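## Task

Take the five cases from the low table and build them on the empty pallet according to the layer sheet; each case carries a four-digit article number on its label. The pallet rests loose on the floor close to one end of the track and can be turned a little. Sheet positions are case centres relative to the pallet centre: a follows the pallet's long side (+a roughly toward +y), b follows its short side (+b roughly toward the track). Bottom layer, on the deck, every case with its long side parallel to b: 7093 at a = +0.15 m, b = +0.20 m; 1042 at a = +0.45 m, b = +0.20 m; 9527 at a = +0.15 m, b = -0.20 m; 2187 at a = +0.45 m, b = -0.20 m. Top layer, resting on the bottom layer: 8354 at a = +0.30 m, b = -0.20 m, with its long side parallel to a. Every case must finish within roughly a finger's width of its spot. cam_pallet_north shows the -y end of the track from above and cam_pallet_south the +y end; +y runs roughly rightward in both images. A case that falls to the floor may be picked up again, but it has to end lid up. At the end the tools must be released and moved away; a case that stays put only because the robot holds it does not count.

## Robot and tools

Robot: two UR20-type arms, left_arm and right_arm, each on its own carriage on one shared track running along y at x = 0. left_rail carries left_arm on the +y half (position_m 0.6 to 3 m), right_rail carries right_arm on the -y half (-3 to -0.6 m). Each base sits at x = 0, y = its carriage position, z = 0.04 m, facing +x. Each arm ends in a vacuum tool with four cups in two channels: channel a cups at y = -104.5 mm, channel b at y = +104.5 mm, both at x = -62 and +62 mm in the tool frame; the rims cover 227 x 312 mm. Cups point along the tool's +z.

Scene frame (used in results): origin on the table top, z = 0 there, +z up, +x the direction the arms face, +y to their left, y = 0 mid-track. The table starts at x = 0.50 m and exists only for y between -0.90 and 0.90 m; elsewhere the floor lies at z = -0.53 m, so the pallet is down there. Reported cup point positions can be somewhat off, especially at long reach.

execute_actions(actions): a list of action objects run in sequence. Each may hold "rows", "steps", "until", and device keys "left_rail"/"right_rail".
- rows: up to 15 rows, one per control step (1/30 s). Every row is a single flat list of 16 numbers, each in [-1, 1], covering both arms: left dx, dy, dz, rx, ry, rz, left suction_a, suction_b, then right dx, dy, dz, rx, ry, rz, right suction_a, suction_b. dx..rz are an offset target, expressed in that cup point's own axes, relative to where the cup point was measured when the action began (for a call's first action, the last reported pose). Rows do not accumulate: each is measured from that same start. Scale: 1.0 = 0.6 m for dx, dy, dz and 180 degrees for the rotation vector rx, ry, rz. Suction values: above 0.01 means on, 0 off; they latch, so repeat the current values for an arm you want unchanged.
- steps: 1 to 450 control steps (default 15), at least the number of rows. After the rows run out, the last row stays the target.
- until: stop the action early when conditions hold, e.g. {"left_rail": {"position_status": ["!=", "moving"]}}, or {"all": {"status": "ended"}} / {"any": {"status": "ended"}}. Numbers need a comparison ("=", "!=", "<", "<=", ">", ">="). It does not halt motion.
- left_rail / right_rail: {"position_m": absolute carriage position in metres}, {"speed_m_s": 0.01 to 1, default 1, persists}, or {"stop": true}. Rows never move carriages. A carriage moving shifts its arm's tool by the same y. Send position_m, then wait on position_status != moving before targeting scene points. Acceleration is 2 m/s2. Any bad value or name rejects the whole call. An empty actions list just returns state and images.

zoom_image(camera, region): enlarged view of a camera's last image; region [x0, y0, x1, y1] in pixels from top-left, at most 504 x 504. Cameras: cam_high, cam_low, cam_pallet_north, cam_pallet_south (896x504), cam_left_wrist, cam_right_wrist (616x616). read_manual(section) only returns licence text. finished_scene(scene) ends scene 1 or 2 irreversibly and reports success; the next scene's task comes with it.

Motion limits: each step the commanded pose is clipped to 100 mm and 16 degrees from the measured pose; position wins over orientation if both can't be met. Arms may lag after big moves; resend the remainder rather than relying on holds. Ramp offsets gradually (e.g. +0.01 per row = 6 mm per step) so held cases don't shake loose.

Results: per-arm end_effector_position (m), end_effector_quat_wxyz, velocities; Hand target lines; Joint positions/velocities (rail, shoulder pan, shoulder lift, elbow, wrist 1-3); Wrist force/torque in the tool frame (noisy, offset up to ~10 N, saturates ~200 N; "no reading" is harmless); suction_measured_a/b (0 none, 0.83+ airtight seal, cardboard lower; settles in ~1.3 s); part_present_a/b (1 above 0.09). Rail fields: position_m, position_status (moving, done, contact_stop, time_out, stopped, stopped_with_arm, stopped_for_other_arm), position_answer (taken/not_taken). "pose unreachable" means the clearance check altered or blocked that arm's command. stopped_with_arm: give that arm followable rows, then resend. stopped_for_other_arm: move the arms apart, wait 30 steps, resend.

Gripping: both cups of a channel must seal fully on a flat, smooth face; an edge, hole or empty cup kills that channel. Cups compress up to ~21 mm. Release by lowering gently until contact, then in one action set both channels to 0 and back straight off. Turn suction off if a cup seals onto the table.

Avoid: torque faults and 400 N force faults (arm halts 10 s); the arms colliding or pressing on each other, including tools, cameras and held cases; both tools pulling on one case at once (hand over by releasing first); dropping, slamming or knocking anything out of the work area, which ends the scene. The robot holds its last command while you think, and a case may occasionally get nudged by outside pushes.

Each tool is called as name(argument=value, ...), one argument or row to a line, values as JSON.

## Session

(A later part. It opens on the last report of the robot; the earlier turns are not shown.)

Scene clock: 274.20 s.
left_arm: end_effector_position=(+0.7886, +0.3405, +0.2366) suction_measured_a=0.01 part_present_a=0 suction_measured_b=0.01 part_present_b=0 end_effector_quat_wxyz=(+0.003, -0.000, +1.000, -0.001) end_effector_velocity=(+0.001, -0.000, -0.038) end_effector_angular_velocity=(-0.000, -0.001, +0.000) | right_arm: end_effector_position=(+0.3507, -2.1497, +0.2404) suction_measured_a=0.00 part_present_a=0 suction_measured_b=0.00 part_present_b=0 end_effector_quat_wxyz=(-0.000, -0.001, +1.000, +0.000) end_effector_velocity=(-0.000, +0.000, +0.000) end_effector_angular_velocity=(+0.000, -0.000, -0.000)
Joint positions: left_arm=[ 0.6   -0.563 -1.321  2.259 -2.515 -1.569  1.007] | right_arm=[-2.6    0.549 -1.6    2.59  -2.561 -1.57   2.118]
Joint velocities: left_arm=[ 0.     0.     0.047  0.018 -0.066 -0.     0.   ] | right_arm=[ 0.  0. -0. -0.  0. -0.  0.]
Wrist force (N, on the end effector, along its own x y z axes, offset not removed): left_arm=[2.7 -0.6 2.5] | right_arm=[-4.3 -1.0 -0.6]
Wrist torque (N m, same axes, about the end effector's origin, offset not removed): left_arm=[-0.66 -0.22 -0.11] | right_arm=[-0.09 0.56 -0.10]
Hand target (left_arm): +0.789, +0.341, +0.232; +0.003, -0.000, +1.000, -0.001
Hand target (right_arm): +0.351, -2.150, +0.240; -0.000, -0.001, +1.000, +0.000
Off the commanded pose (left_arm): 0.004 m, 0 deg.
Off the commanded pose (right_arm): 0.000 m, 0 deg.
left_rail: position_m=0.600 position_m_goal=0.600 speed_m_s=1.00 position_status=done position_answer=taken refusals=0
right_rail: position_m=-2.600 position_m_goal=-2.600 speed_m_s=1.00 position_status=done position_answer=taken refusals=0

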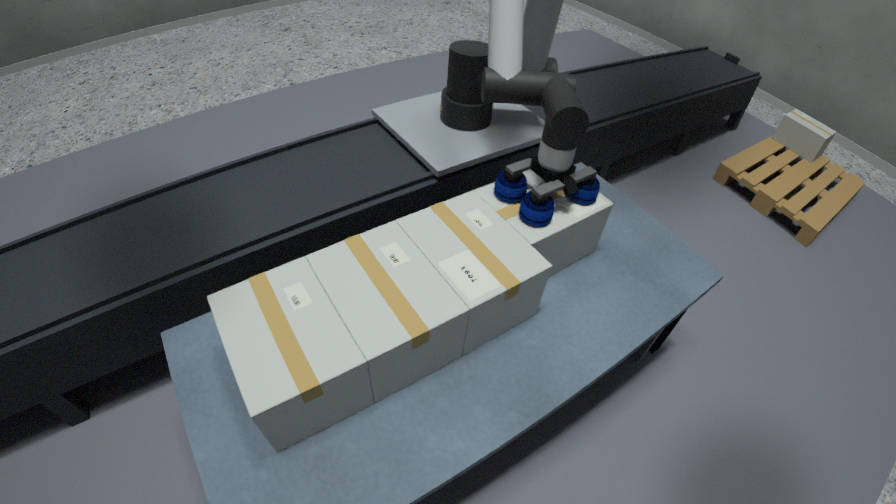

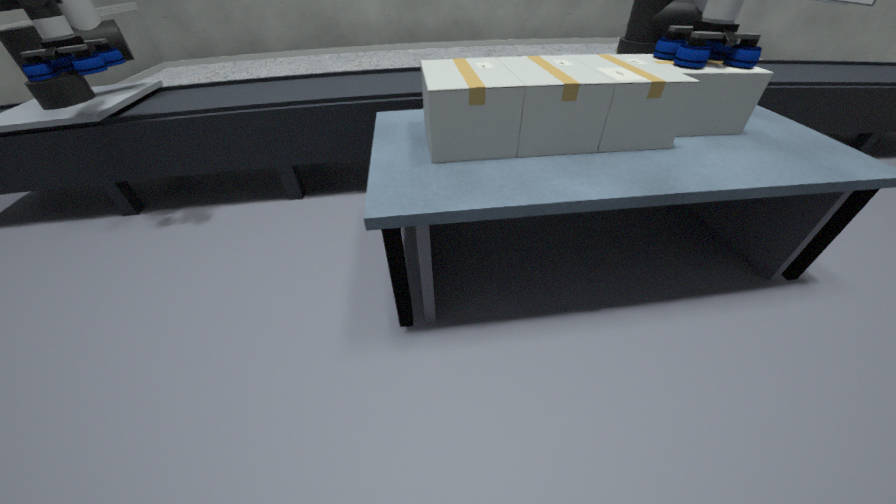

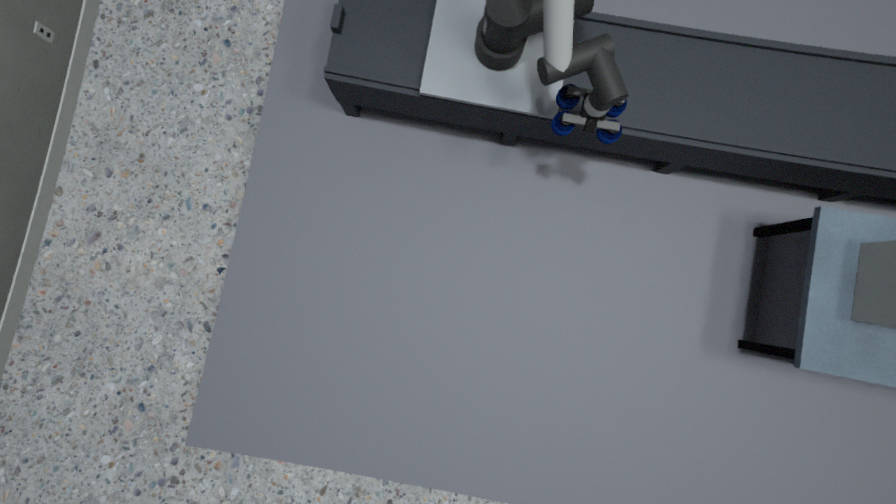

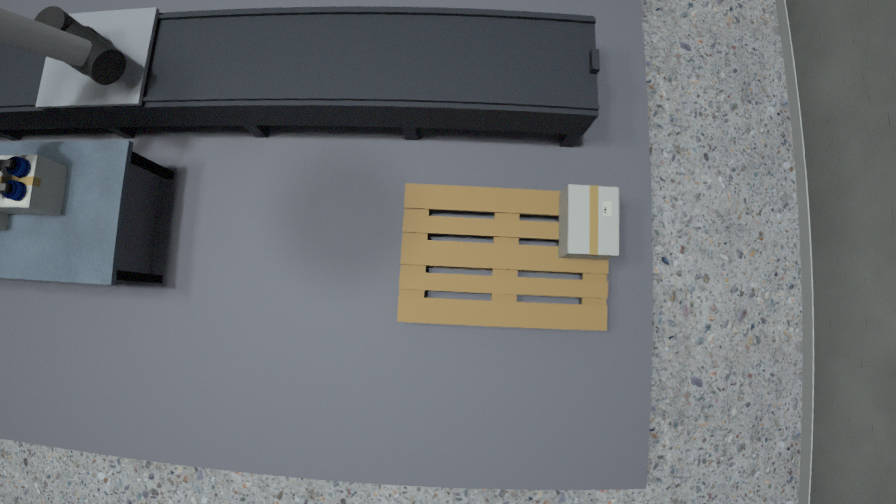

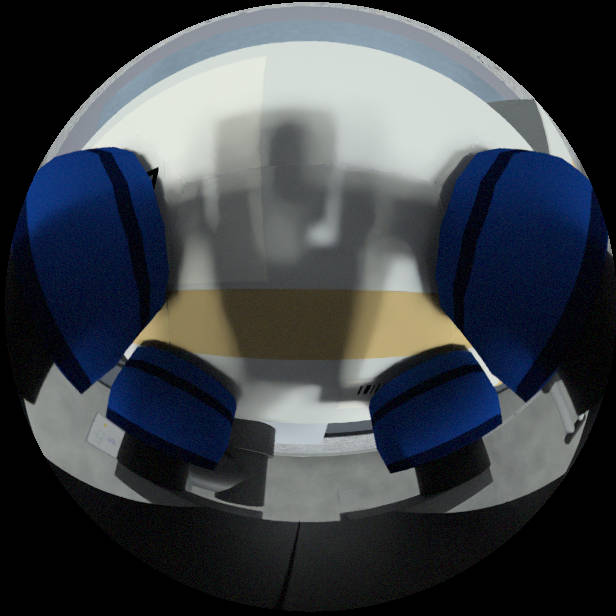

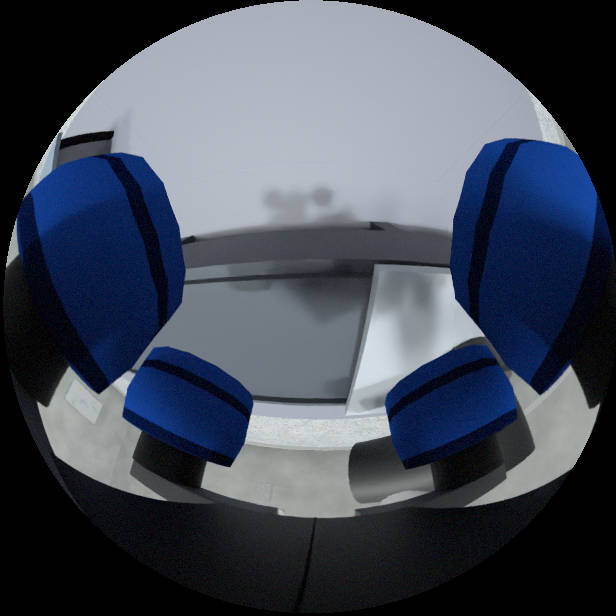

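execute_actions(
  actions=[],
)

Scene clock: 274.93 s.
left_arm: end_effector_position=(+0.7888, +0.3405, +0.2322) suction_measured_a=0.01 part_present_a=0 suction_measured_b=0.01 part_present_b=0 end_effector_quat_wxyz=(+0.003, -0.000, +1.000, -0.001) end_effector_velocity=(-0.000, +0.000, -0.000) end_effector_angular_velocity=(+0.000, +0.000, +0.000) | right_arm: end_effector_position=(+0.3507, -2.1497, +0.2404) suction_measured_a=0.00 part_present_a=0 suction_measured_b=0.00 part_present_b=0 end_effector_quat_wxyz=(-0.000, -0.001, +1.000, +0.000) end_effector_velocity=(-0.000, +0.000, -0.000) end_effector_angular_velocity=(-0.000, +0.000, +0.000)
Joint positions: left_arm=[ 0.6   -0.563 -1.315  2.261 -2.522 -1.569  1.008] | right_arm=[-2.6    0.549 -1.6    2.59  -2.561 -1.57   2.118]
Joint velocities: left_arm=[ 0. -0.  0.  0. -0. -0. -0.] | right_arm=[ 0.  0.  0.  0. -0.  0. -0.]
Wrist force (N, on the end effector, along its own x y z axes, offset not removed): left_arm=[6.4 -3.5 -3.0] | right_arm=[-4.2 -3.5 -2.0]
Wrist torque (N m, same axes, about the end effector's origin, offset not removed): left_arm=[-1.06 -0.82 -0.16] | right_arm=[-0.39 0.56 0.07]
Hand target (left_arm): +0.789, +0.341, +0.232; +0.003, -0.000, +1.000, -0.001
Hand target (right_arm): +0.351, -2.150, +0.240; -0.000, -0.001, +1.000, +0.000
Off the commanded pose (left_arm): 0.000 m, 0 deg.
Off the commanded pose (right_arm): 0.000 m, 0 deg.
left_rail: position_m=0.600 position_m_goal=0.600 speed_m_s=1.00 position_status=done position_answer=taken refusals=0
right_rail: position_m=-2.600 position_m_goal=-2.600 speed_m_s=1.00 position_status=done position_answer=taken refusals=0

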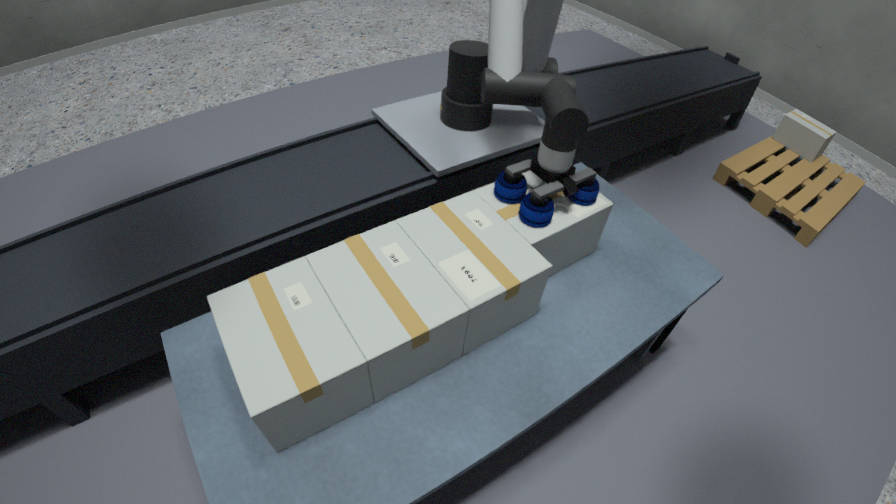

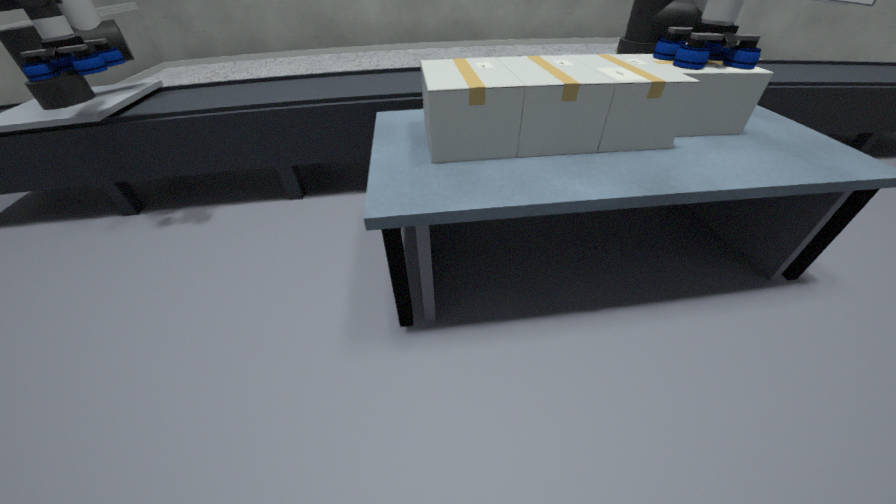

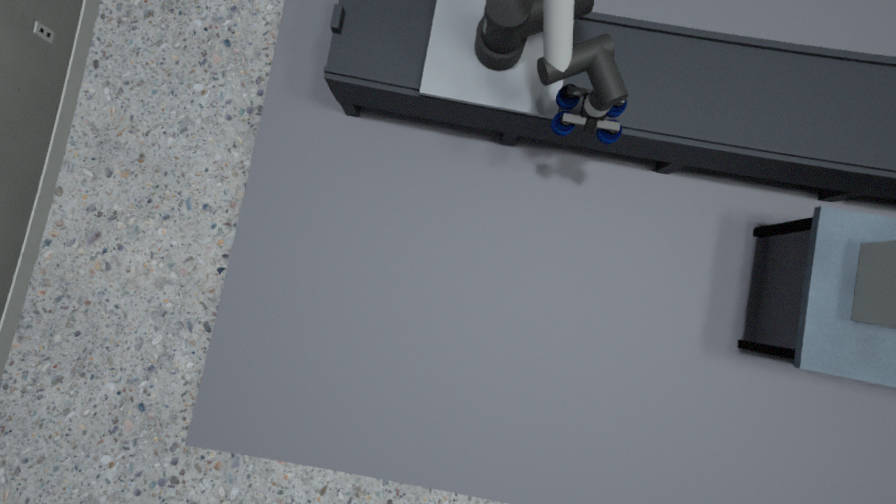

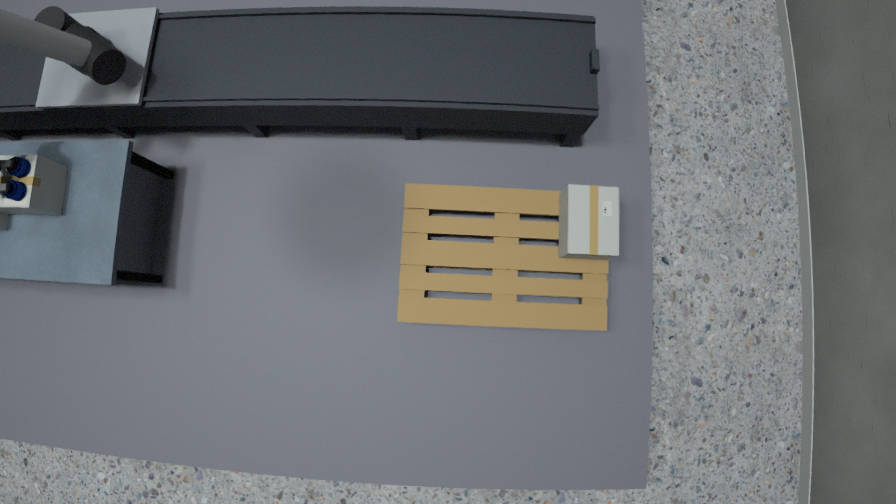

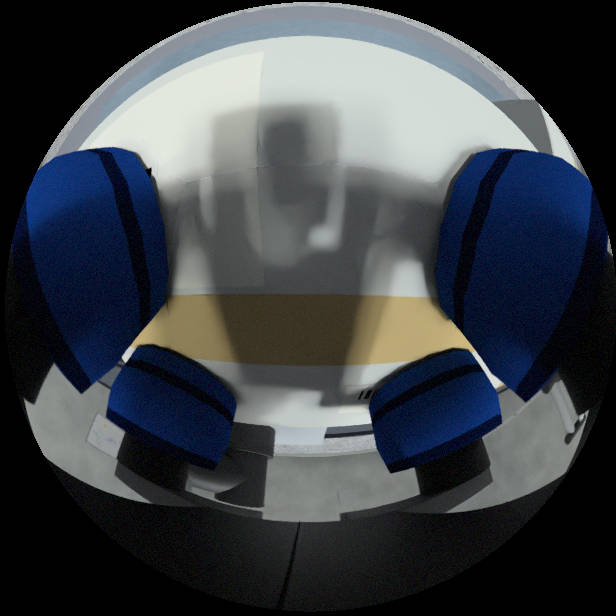

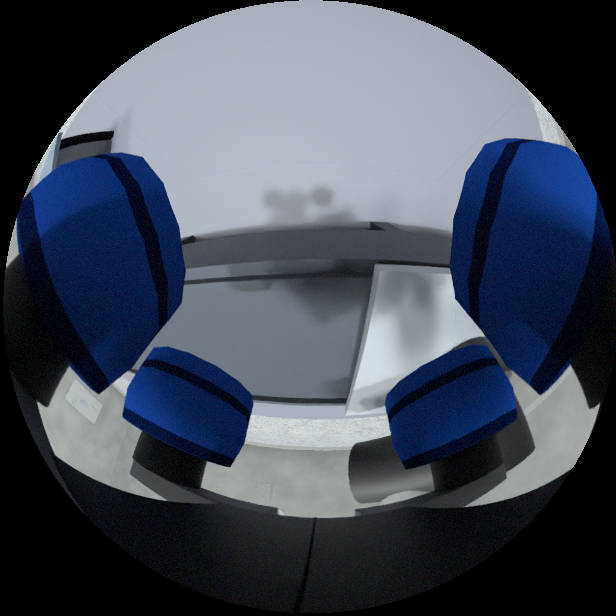

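execute_actions(
  actions=[
    {"rows": [[0,0,0.004,0,0,0,1,1,0,0,0,0,0,0,0,0],[0,0,0.007,0,0,0,1,1,0,0,0,0,0,0,0,0]], "steps": 5},
  ],
)

Scene clock: 276.30 s.
left_arm: end_effector_position=(+0.7886, +0.3406, +0.2298) suction_measured_a=0.12 part_present_a=1 suction_measured_b=0.15 part_present_b=1 end_effector_quat_wxyz=(+0.003, -0.000, +1.000, -0.001) end_effector_velocity=(-0.012, +0.007, -0.033) end_effector_angular_velocity=(+0.017, +0.029, -0.000) | right_arm: end_effector_position=(+0.3507, -2.1497, +0.2404) suction_measured_a=0.00 part_present_a=0 suction_measured_b=0.00 part_present_b=0 end_effector_quat_wxyz=(-0.000, -0.001, +1.000, +0.000) end_effector_velocity=(-0.000, +0.000, +0.000) end_effector_angular_velocity=(+0.000, -0.000, -0.000)
Joint positions: left_arm=[ 0.6   -0.563 -1.313  2.262 -2.526 -1.569  1.008] | right_arm=[-2.6    0.549 -1.6    2.59  -2.561 -1.57   2.118]
Joint velocities: left_arm=[ 0.    -0.     0.029  0.02  -0.016 -0.001  0.   ] | right_arm=[ 0.  0. -0.  0. -0. -0.  0.]
Wrist force (N, on the end effector, along its own x y z axes, offset not removed): left_arm=[2.6 -10.0 0.8] | right_arm=[-3.9 -4.1 -0.4]
Wrist torque (N m, same axes, about the end effector's origin, offset not removed): left_arm=[1.50 -0.63 0.35] | right_arm=[-0.39 0.50 -0.13]
Hand target (left_arm): +0.789, +0.341, +0.228; +0.003, -0.000, +1.000, -0.001
Hand target (right_arm): +0.351, -2.150, +0.240; -0.000, -0.001, +1.000, +0.000
Off the commanded pose (left_arm): 0.002 m, 0 deg.
Off the commanded pose (right_arm): 0.000 m, 0 deg.
left_rail: position_m=0.600 position_m_goal=0.600 speed_m_s=1.00 position_status=done position_answer=taken refusals=0
right_rail: position_m=-2.600 position_m_goal=-2.600 speed_m_s=1.00 position_status=done position_answer=taken refusals=0

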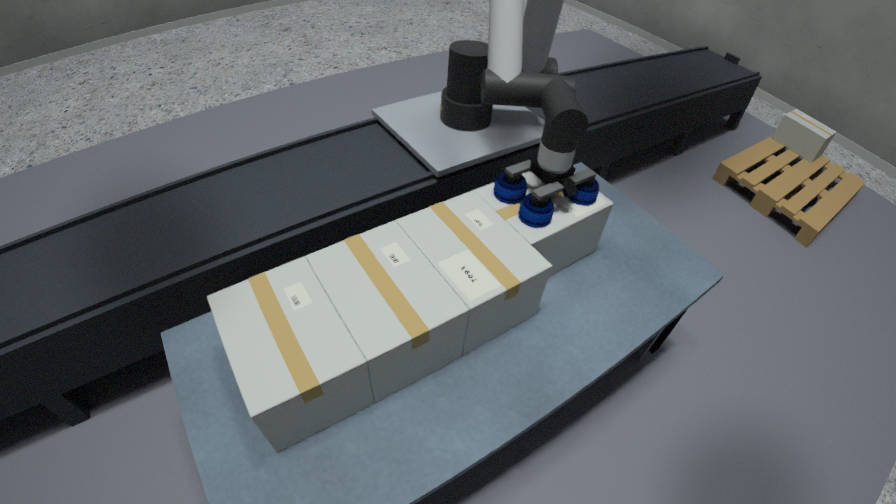

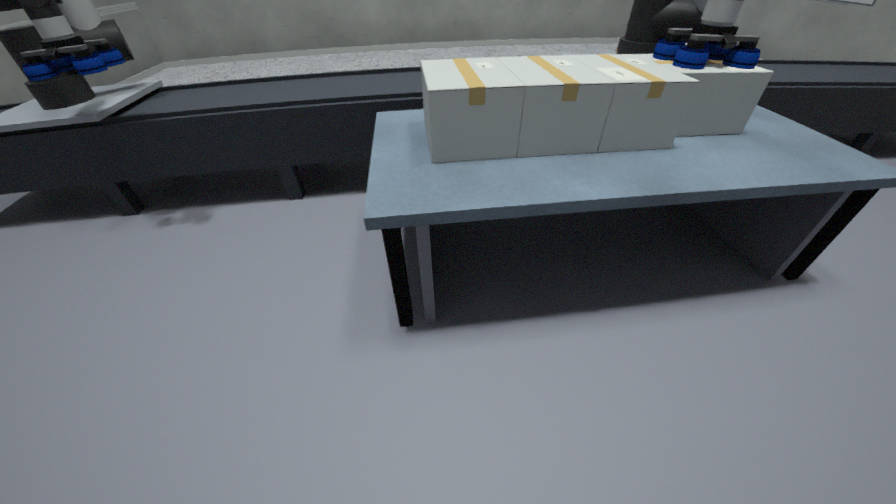

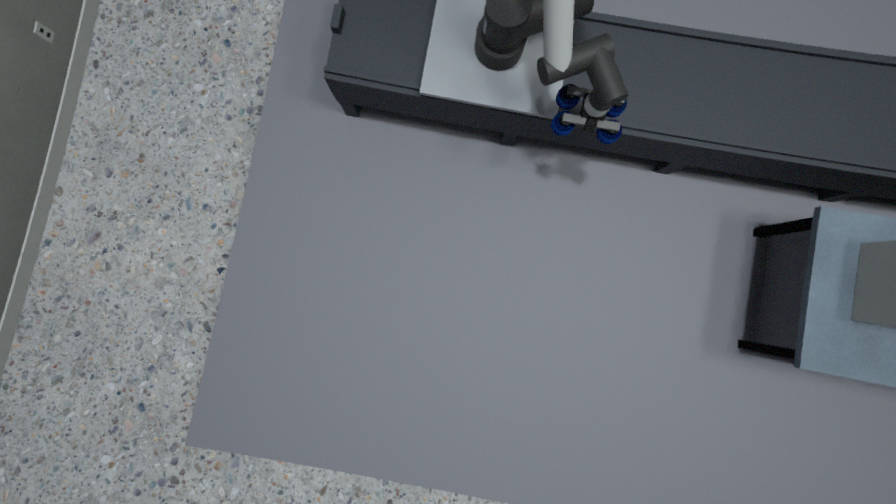

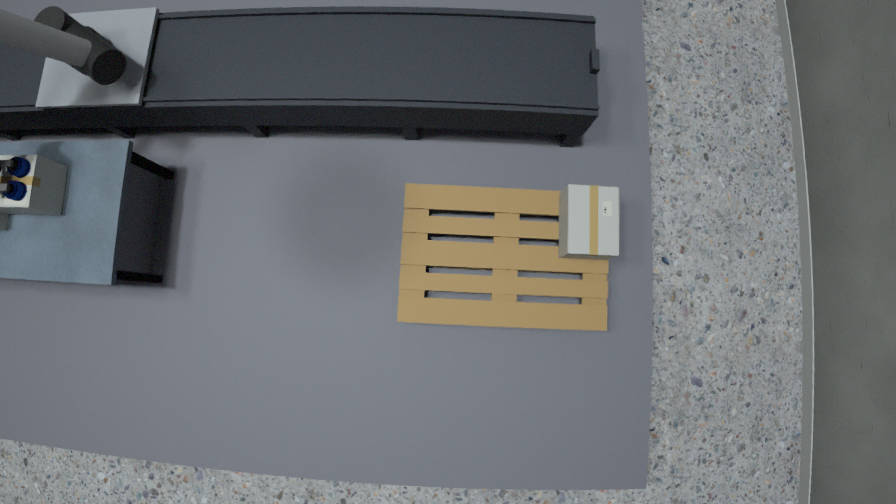

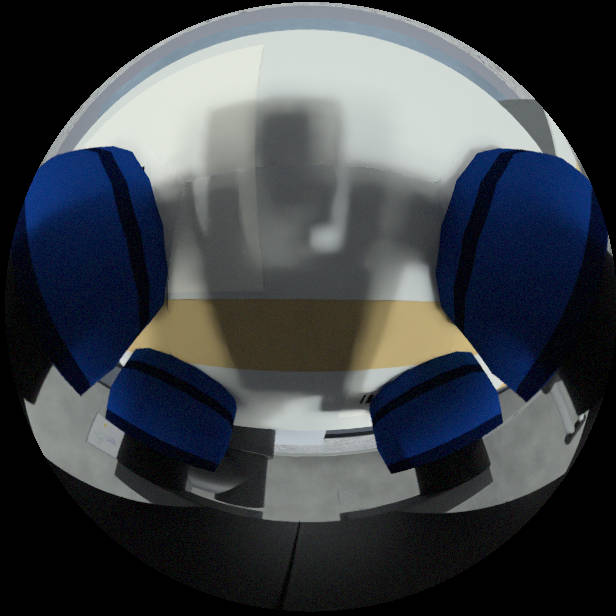

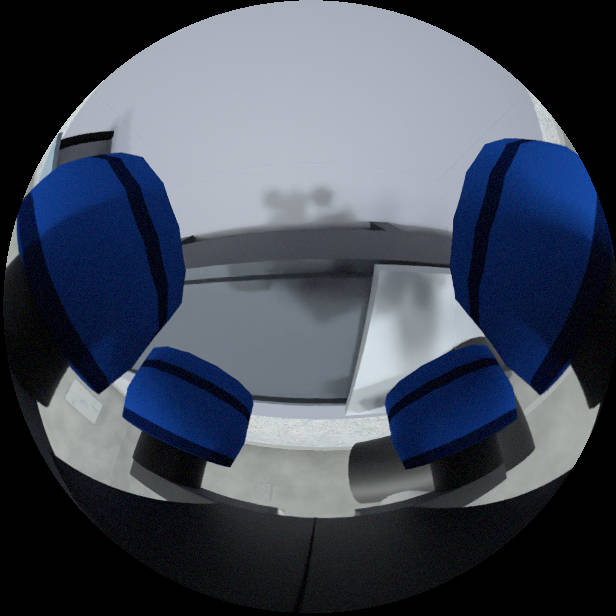

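execute_actions(
  actions=[],
)

Scene clock: 277.73 s.
left_arm: end_effector_position=(+0.7888, +0.3405, +0.2280) suction_measured_a=0.94 part_present_a=1 suction_measured_b=0.94 part_present_b=1 end_effector_quat_wxyz=(+0.003, -0.000, +1.000, -0.001) end_effector_velocity=(-0.000, -0.000, -0.000) end_effector_angular_velocity=(+0.000, +0.000, -0.000) | right_arm: end_effector_position=(+0.3507, -2.1497, +0.2404) suction_measured_a=0.00 part_present_a=0 suction_measured_b=0.00 part_present_b=0 end_effector_quat_wxyz=(-0.000, -0.001, +1.000, +0.000) end_effector_velocity=(-0.000, +0.000, -0.000) end_effector_angular_velocity=(-0.000, +0.000, -0.000)
Joint positions: left_arm=[ 0.6   -0.563 -1.31   2.263 -2.53  -1.569  1.008] | right_arm=[-2.6    0.549 -1.6    2.59  -2.561 -1.57   2.118]
Joint velocities: left_arm=[ 0. -0.  0.  0. -0.  0. -0.] | right_arm=[ 0.  0.  0. -0.  0.  0.  0.]
Wrist force (N, on the end effector, along its own x y z axes, offset not removed): left_arm=[-1.6 -0.2 -29.2] | right_arm=[-4.9 -3.8 -5.4]
Wrist torque (N m, same axes, about the end effector's origin, offset not removed): left_arm=[-3.20 1.11 -0.08] | right_arm=[-0.43 0.51 -0.07]
Hand target (left_arm): +0.789, +0.341, +0.228; +0.003, -0.000, +1.000, -0.001
Hand target (right_arm): +0.351, -2.150, +0.240; -0.000, -0.001, +1.000, +0.000
Off the commanded pose (left_arm): 0.000 m, 0 deg.
Off the commanded pose (right_arm): 0.000 m, 0 deg.
left_rail: position_m=0.600 position_m_goal=0.600 speed_m_s=1.00 position_status=done position_answer=taken refusals=0
right_rail: position_m=-2.600 position_m_goal=-2.600 speed_m_s=1.00 position_status=done position_answer=taken refusals=0

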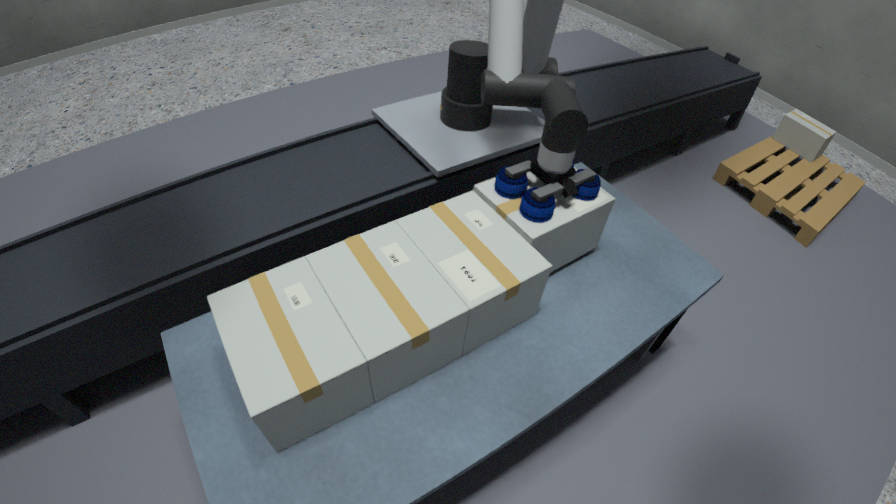

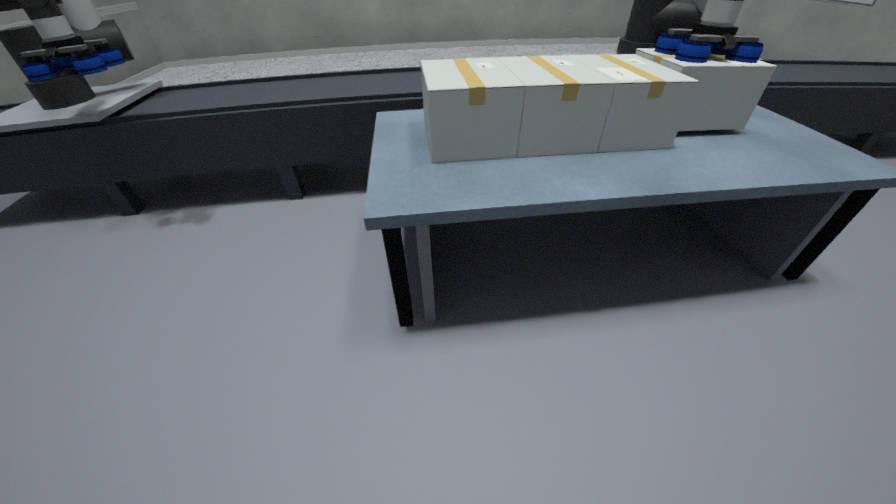

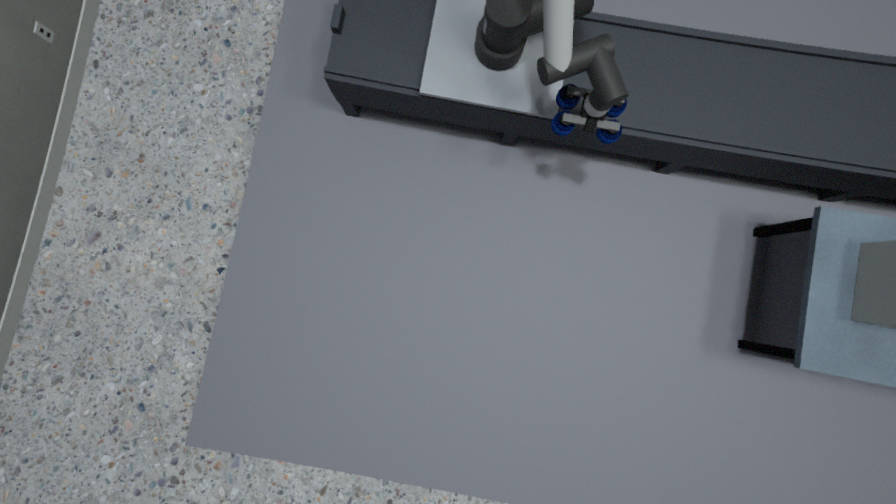

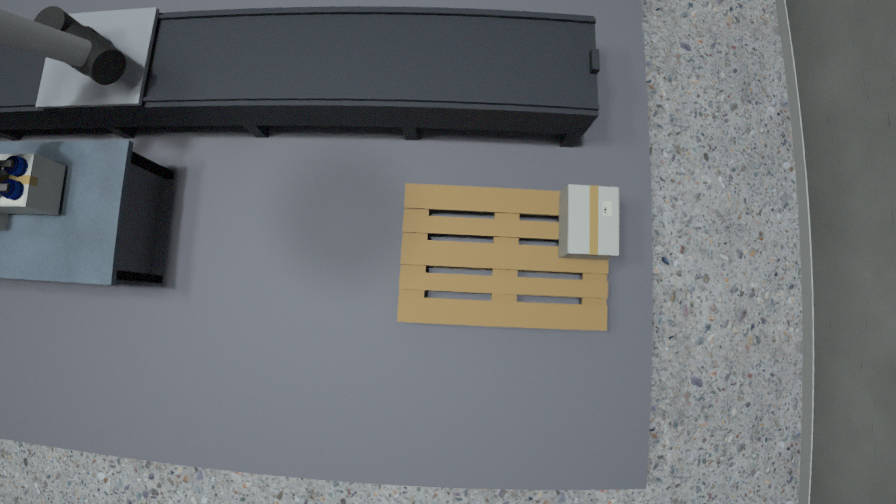

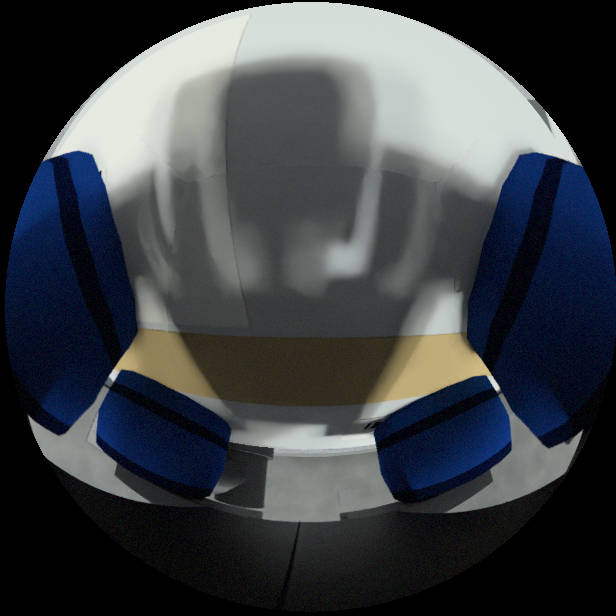

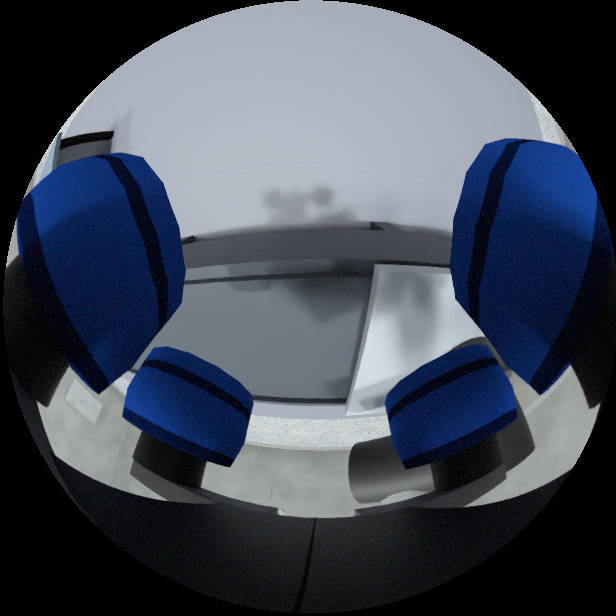

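execute_actions(
  actions=[
    {"rows": [[0,0,-0.006,0,0,0,1,1,0,0,0,0,0,0,0,0],[0,0.002,-0.016,0,0,0,1,1,0,0,0,0,0,0,0,0],[0,0.005,-0.03,0,0,0,1,1,0,0,0,0,0,0,0,0],[0,0.008,-0.044,0,0,0,1,1,0,0,0,0,0,0,0,0],[0,0.01,-0.054,0,0,0,1,1,0,0,0,0,0,0,0,0],[0,0.01,-0.06,0,0,0,1,1,0,0,0,0,0,0,0,0]], "steps": 8},
    {"left_rail":{"position_m":3.0},"steps":1},
  ],
)

Scene clock: 290.33 s.
left_arm: end_effector_position=(+0.7888, +0.3446, +0.2524) suction_measured_a=0.94 part_present_a=1 suction_measured_b=0.94 part_present_b=1 end_effector_quat_wxyz=(+0.004, -0.000, +1.000, -0.001) end_effector_velocity=(-0.000, +0.015, +0.096) end_effector_angular_velocity=(-0.001, -0.002, -0.000) | right_arm: end_effector_position=(+0.3507, -2.1497, +0.2404) suction_measured_a=0.00 part_present_a=0 suction_measured_b=0.00 part_present_b=0 end_effector_quat_wxyz=(-0.000, -0.001, +1.000, +0.000) end_effector_velocity=(+0.000, -0.000, -0.000) end_effector_angular_velocity=(-0.000, +0.000, +0.000)
Joint positions: left_arm=[ 0.6   -0.559 -1.341  2.252 -2.489 -1.569  1.012] | right_arm=[-2.6    0.549 -1.6    2.59  -2.561 -1.57   2.118]
Joint velocities: left_arm=[ 0.     0.016 -0.118 -0.044  0.159 -0.     0.016] | right_arm=[ 0. -0.  0.  0. -0.  0. -0.]
Wrist force (N, on the end effector, along its own x y z axes, offset not removed): left_arm=[-0.9 -0.8 -38.4] | right_arm=[-3.4 -1.4 -1.9]
Wrist torque (N m, same axes, about the end effector's origin, offset not removed): left_arm=[-3.23 0.58 -0.13] | right_arm=[-0.15 0.38 -0.05]
Hand target (left_arm): +0.789, +0.349, +0.264; +0.003, -0.000, +1.000, -0.001
Hand target (right_arm): +0.351, -2.150, +0.240; -0.000, -0.001, +1.000, +0.000
Off the commanded pose (left_arm): 0.012 m, 0 deg.
Off the commanded pose (right_arm): 0.000 m, 0 deg.
left_rail: position_m=0.600 position_m_goal=3.000 speed_m_s=1.00 position_status=moving position_answer=taken refusals=0
right_rail: position_m=-2.600 position_m_goal=-2.600 speed_m_s=1.00 position_status=done position_answer=taken refusals=0

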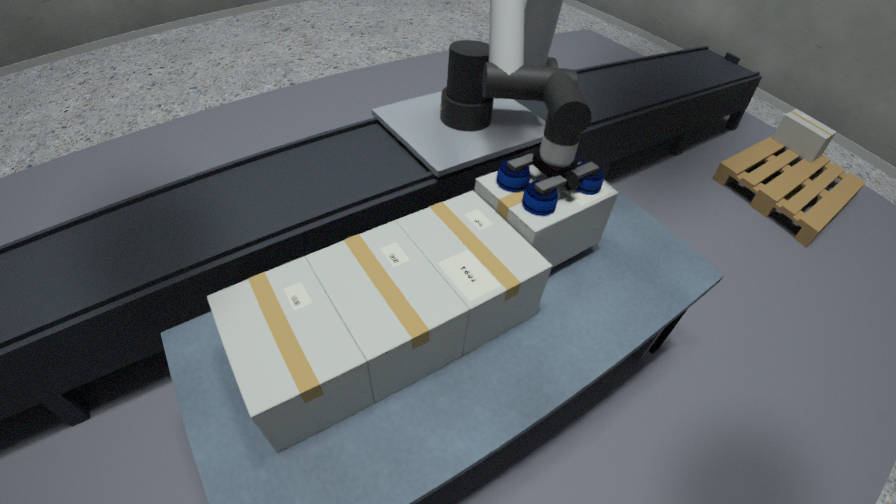

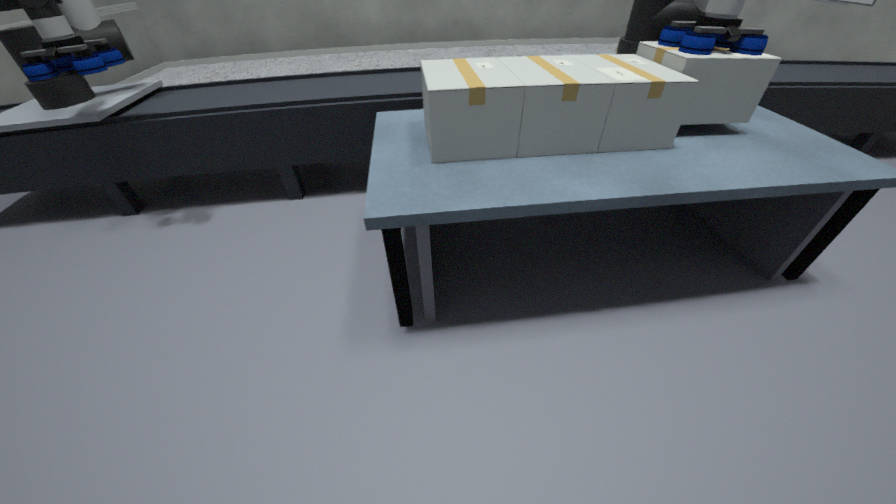

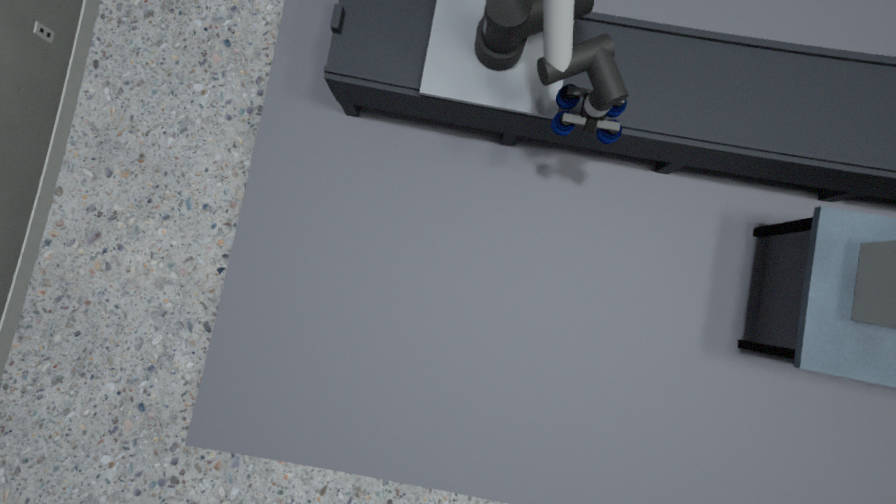

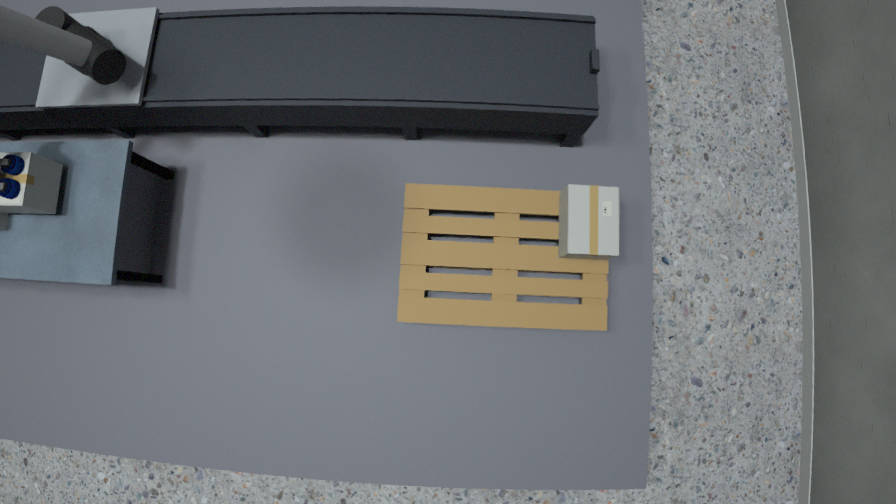

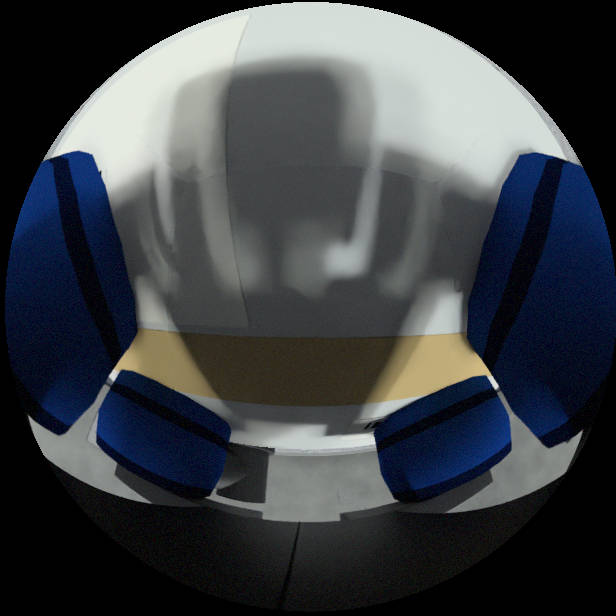

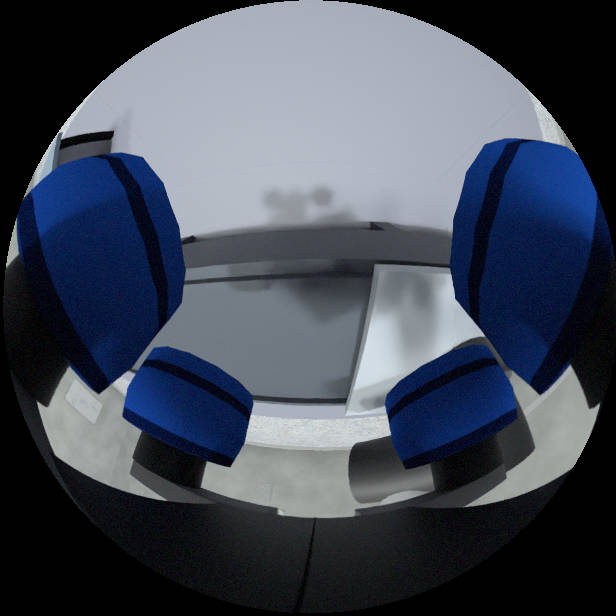

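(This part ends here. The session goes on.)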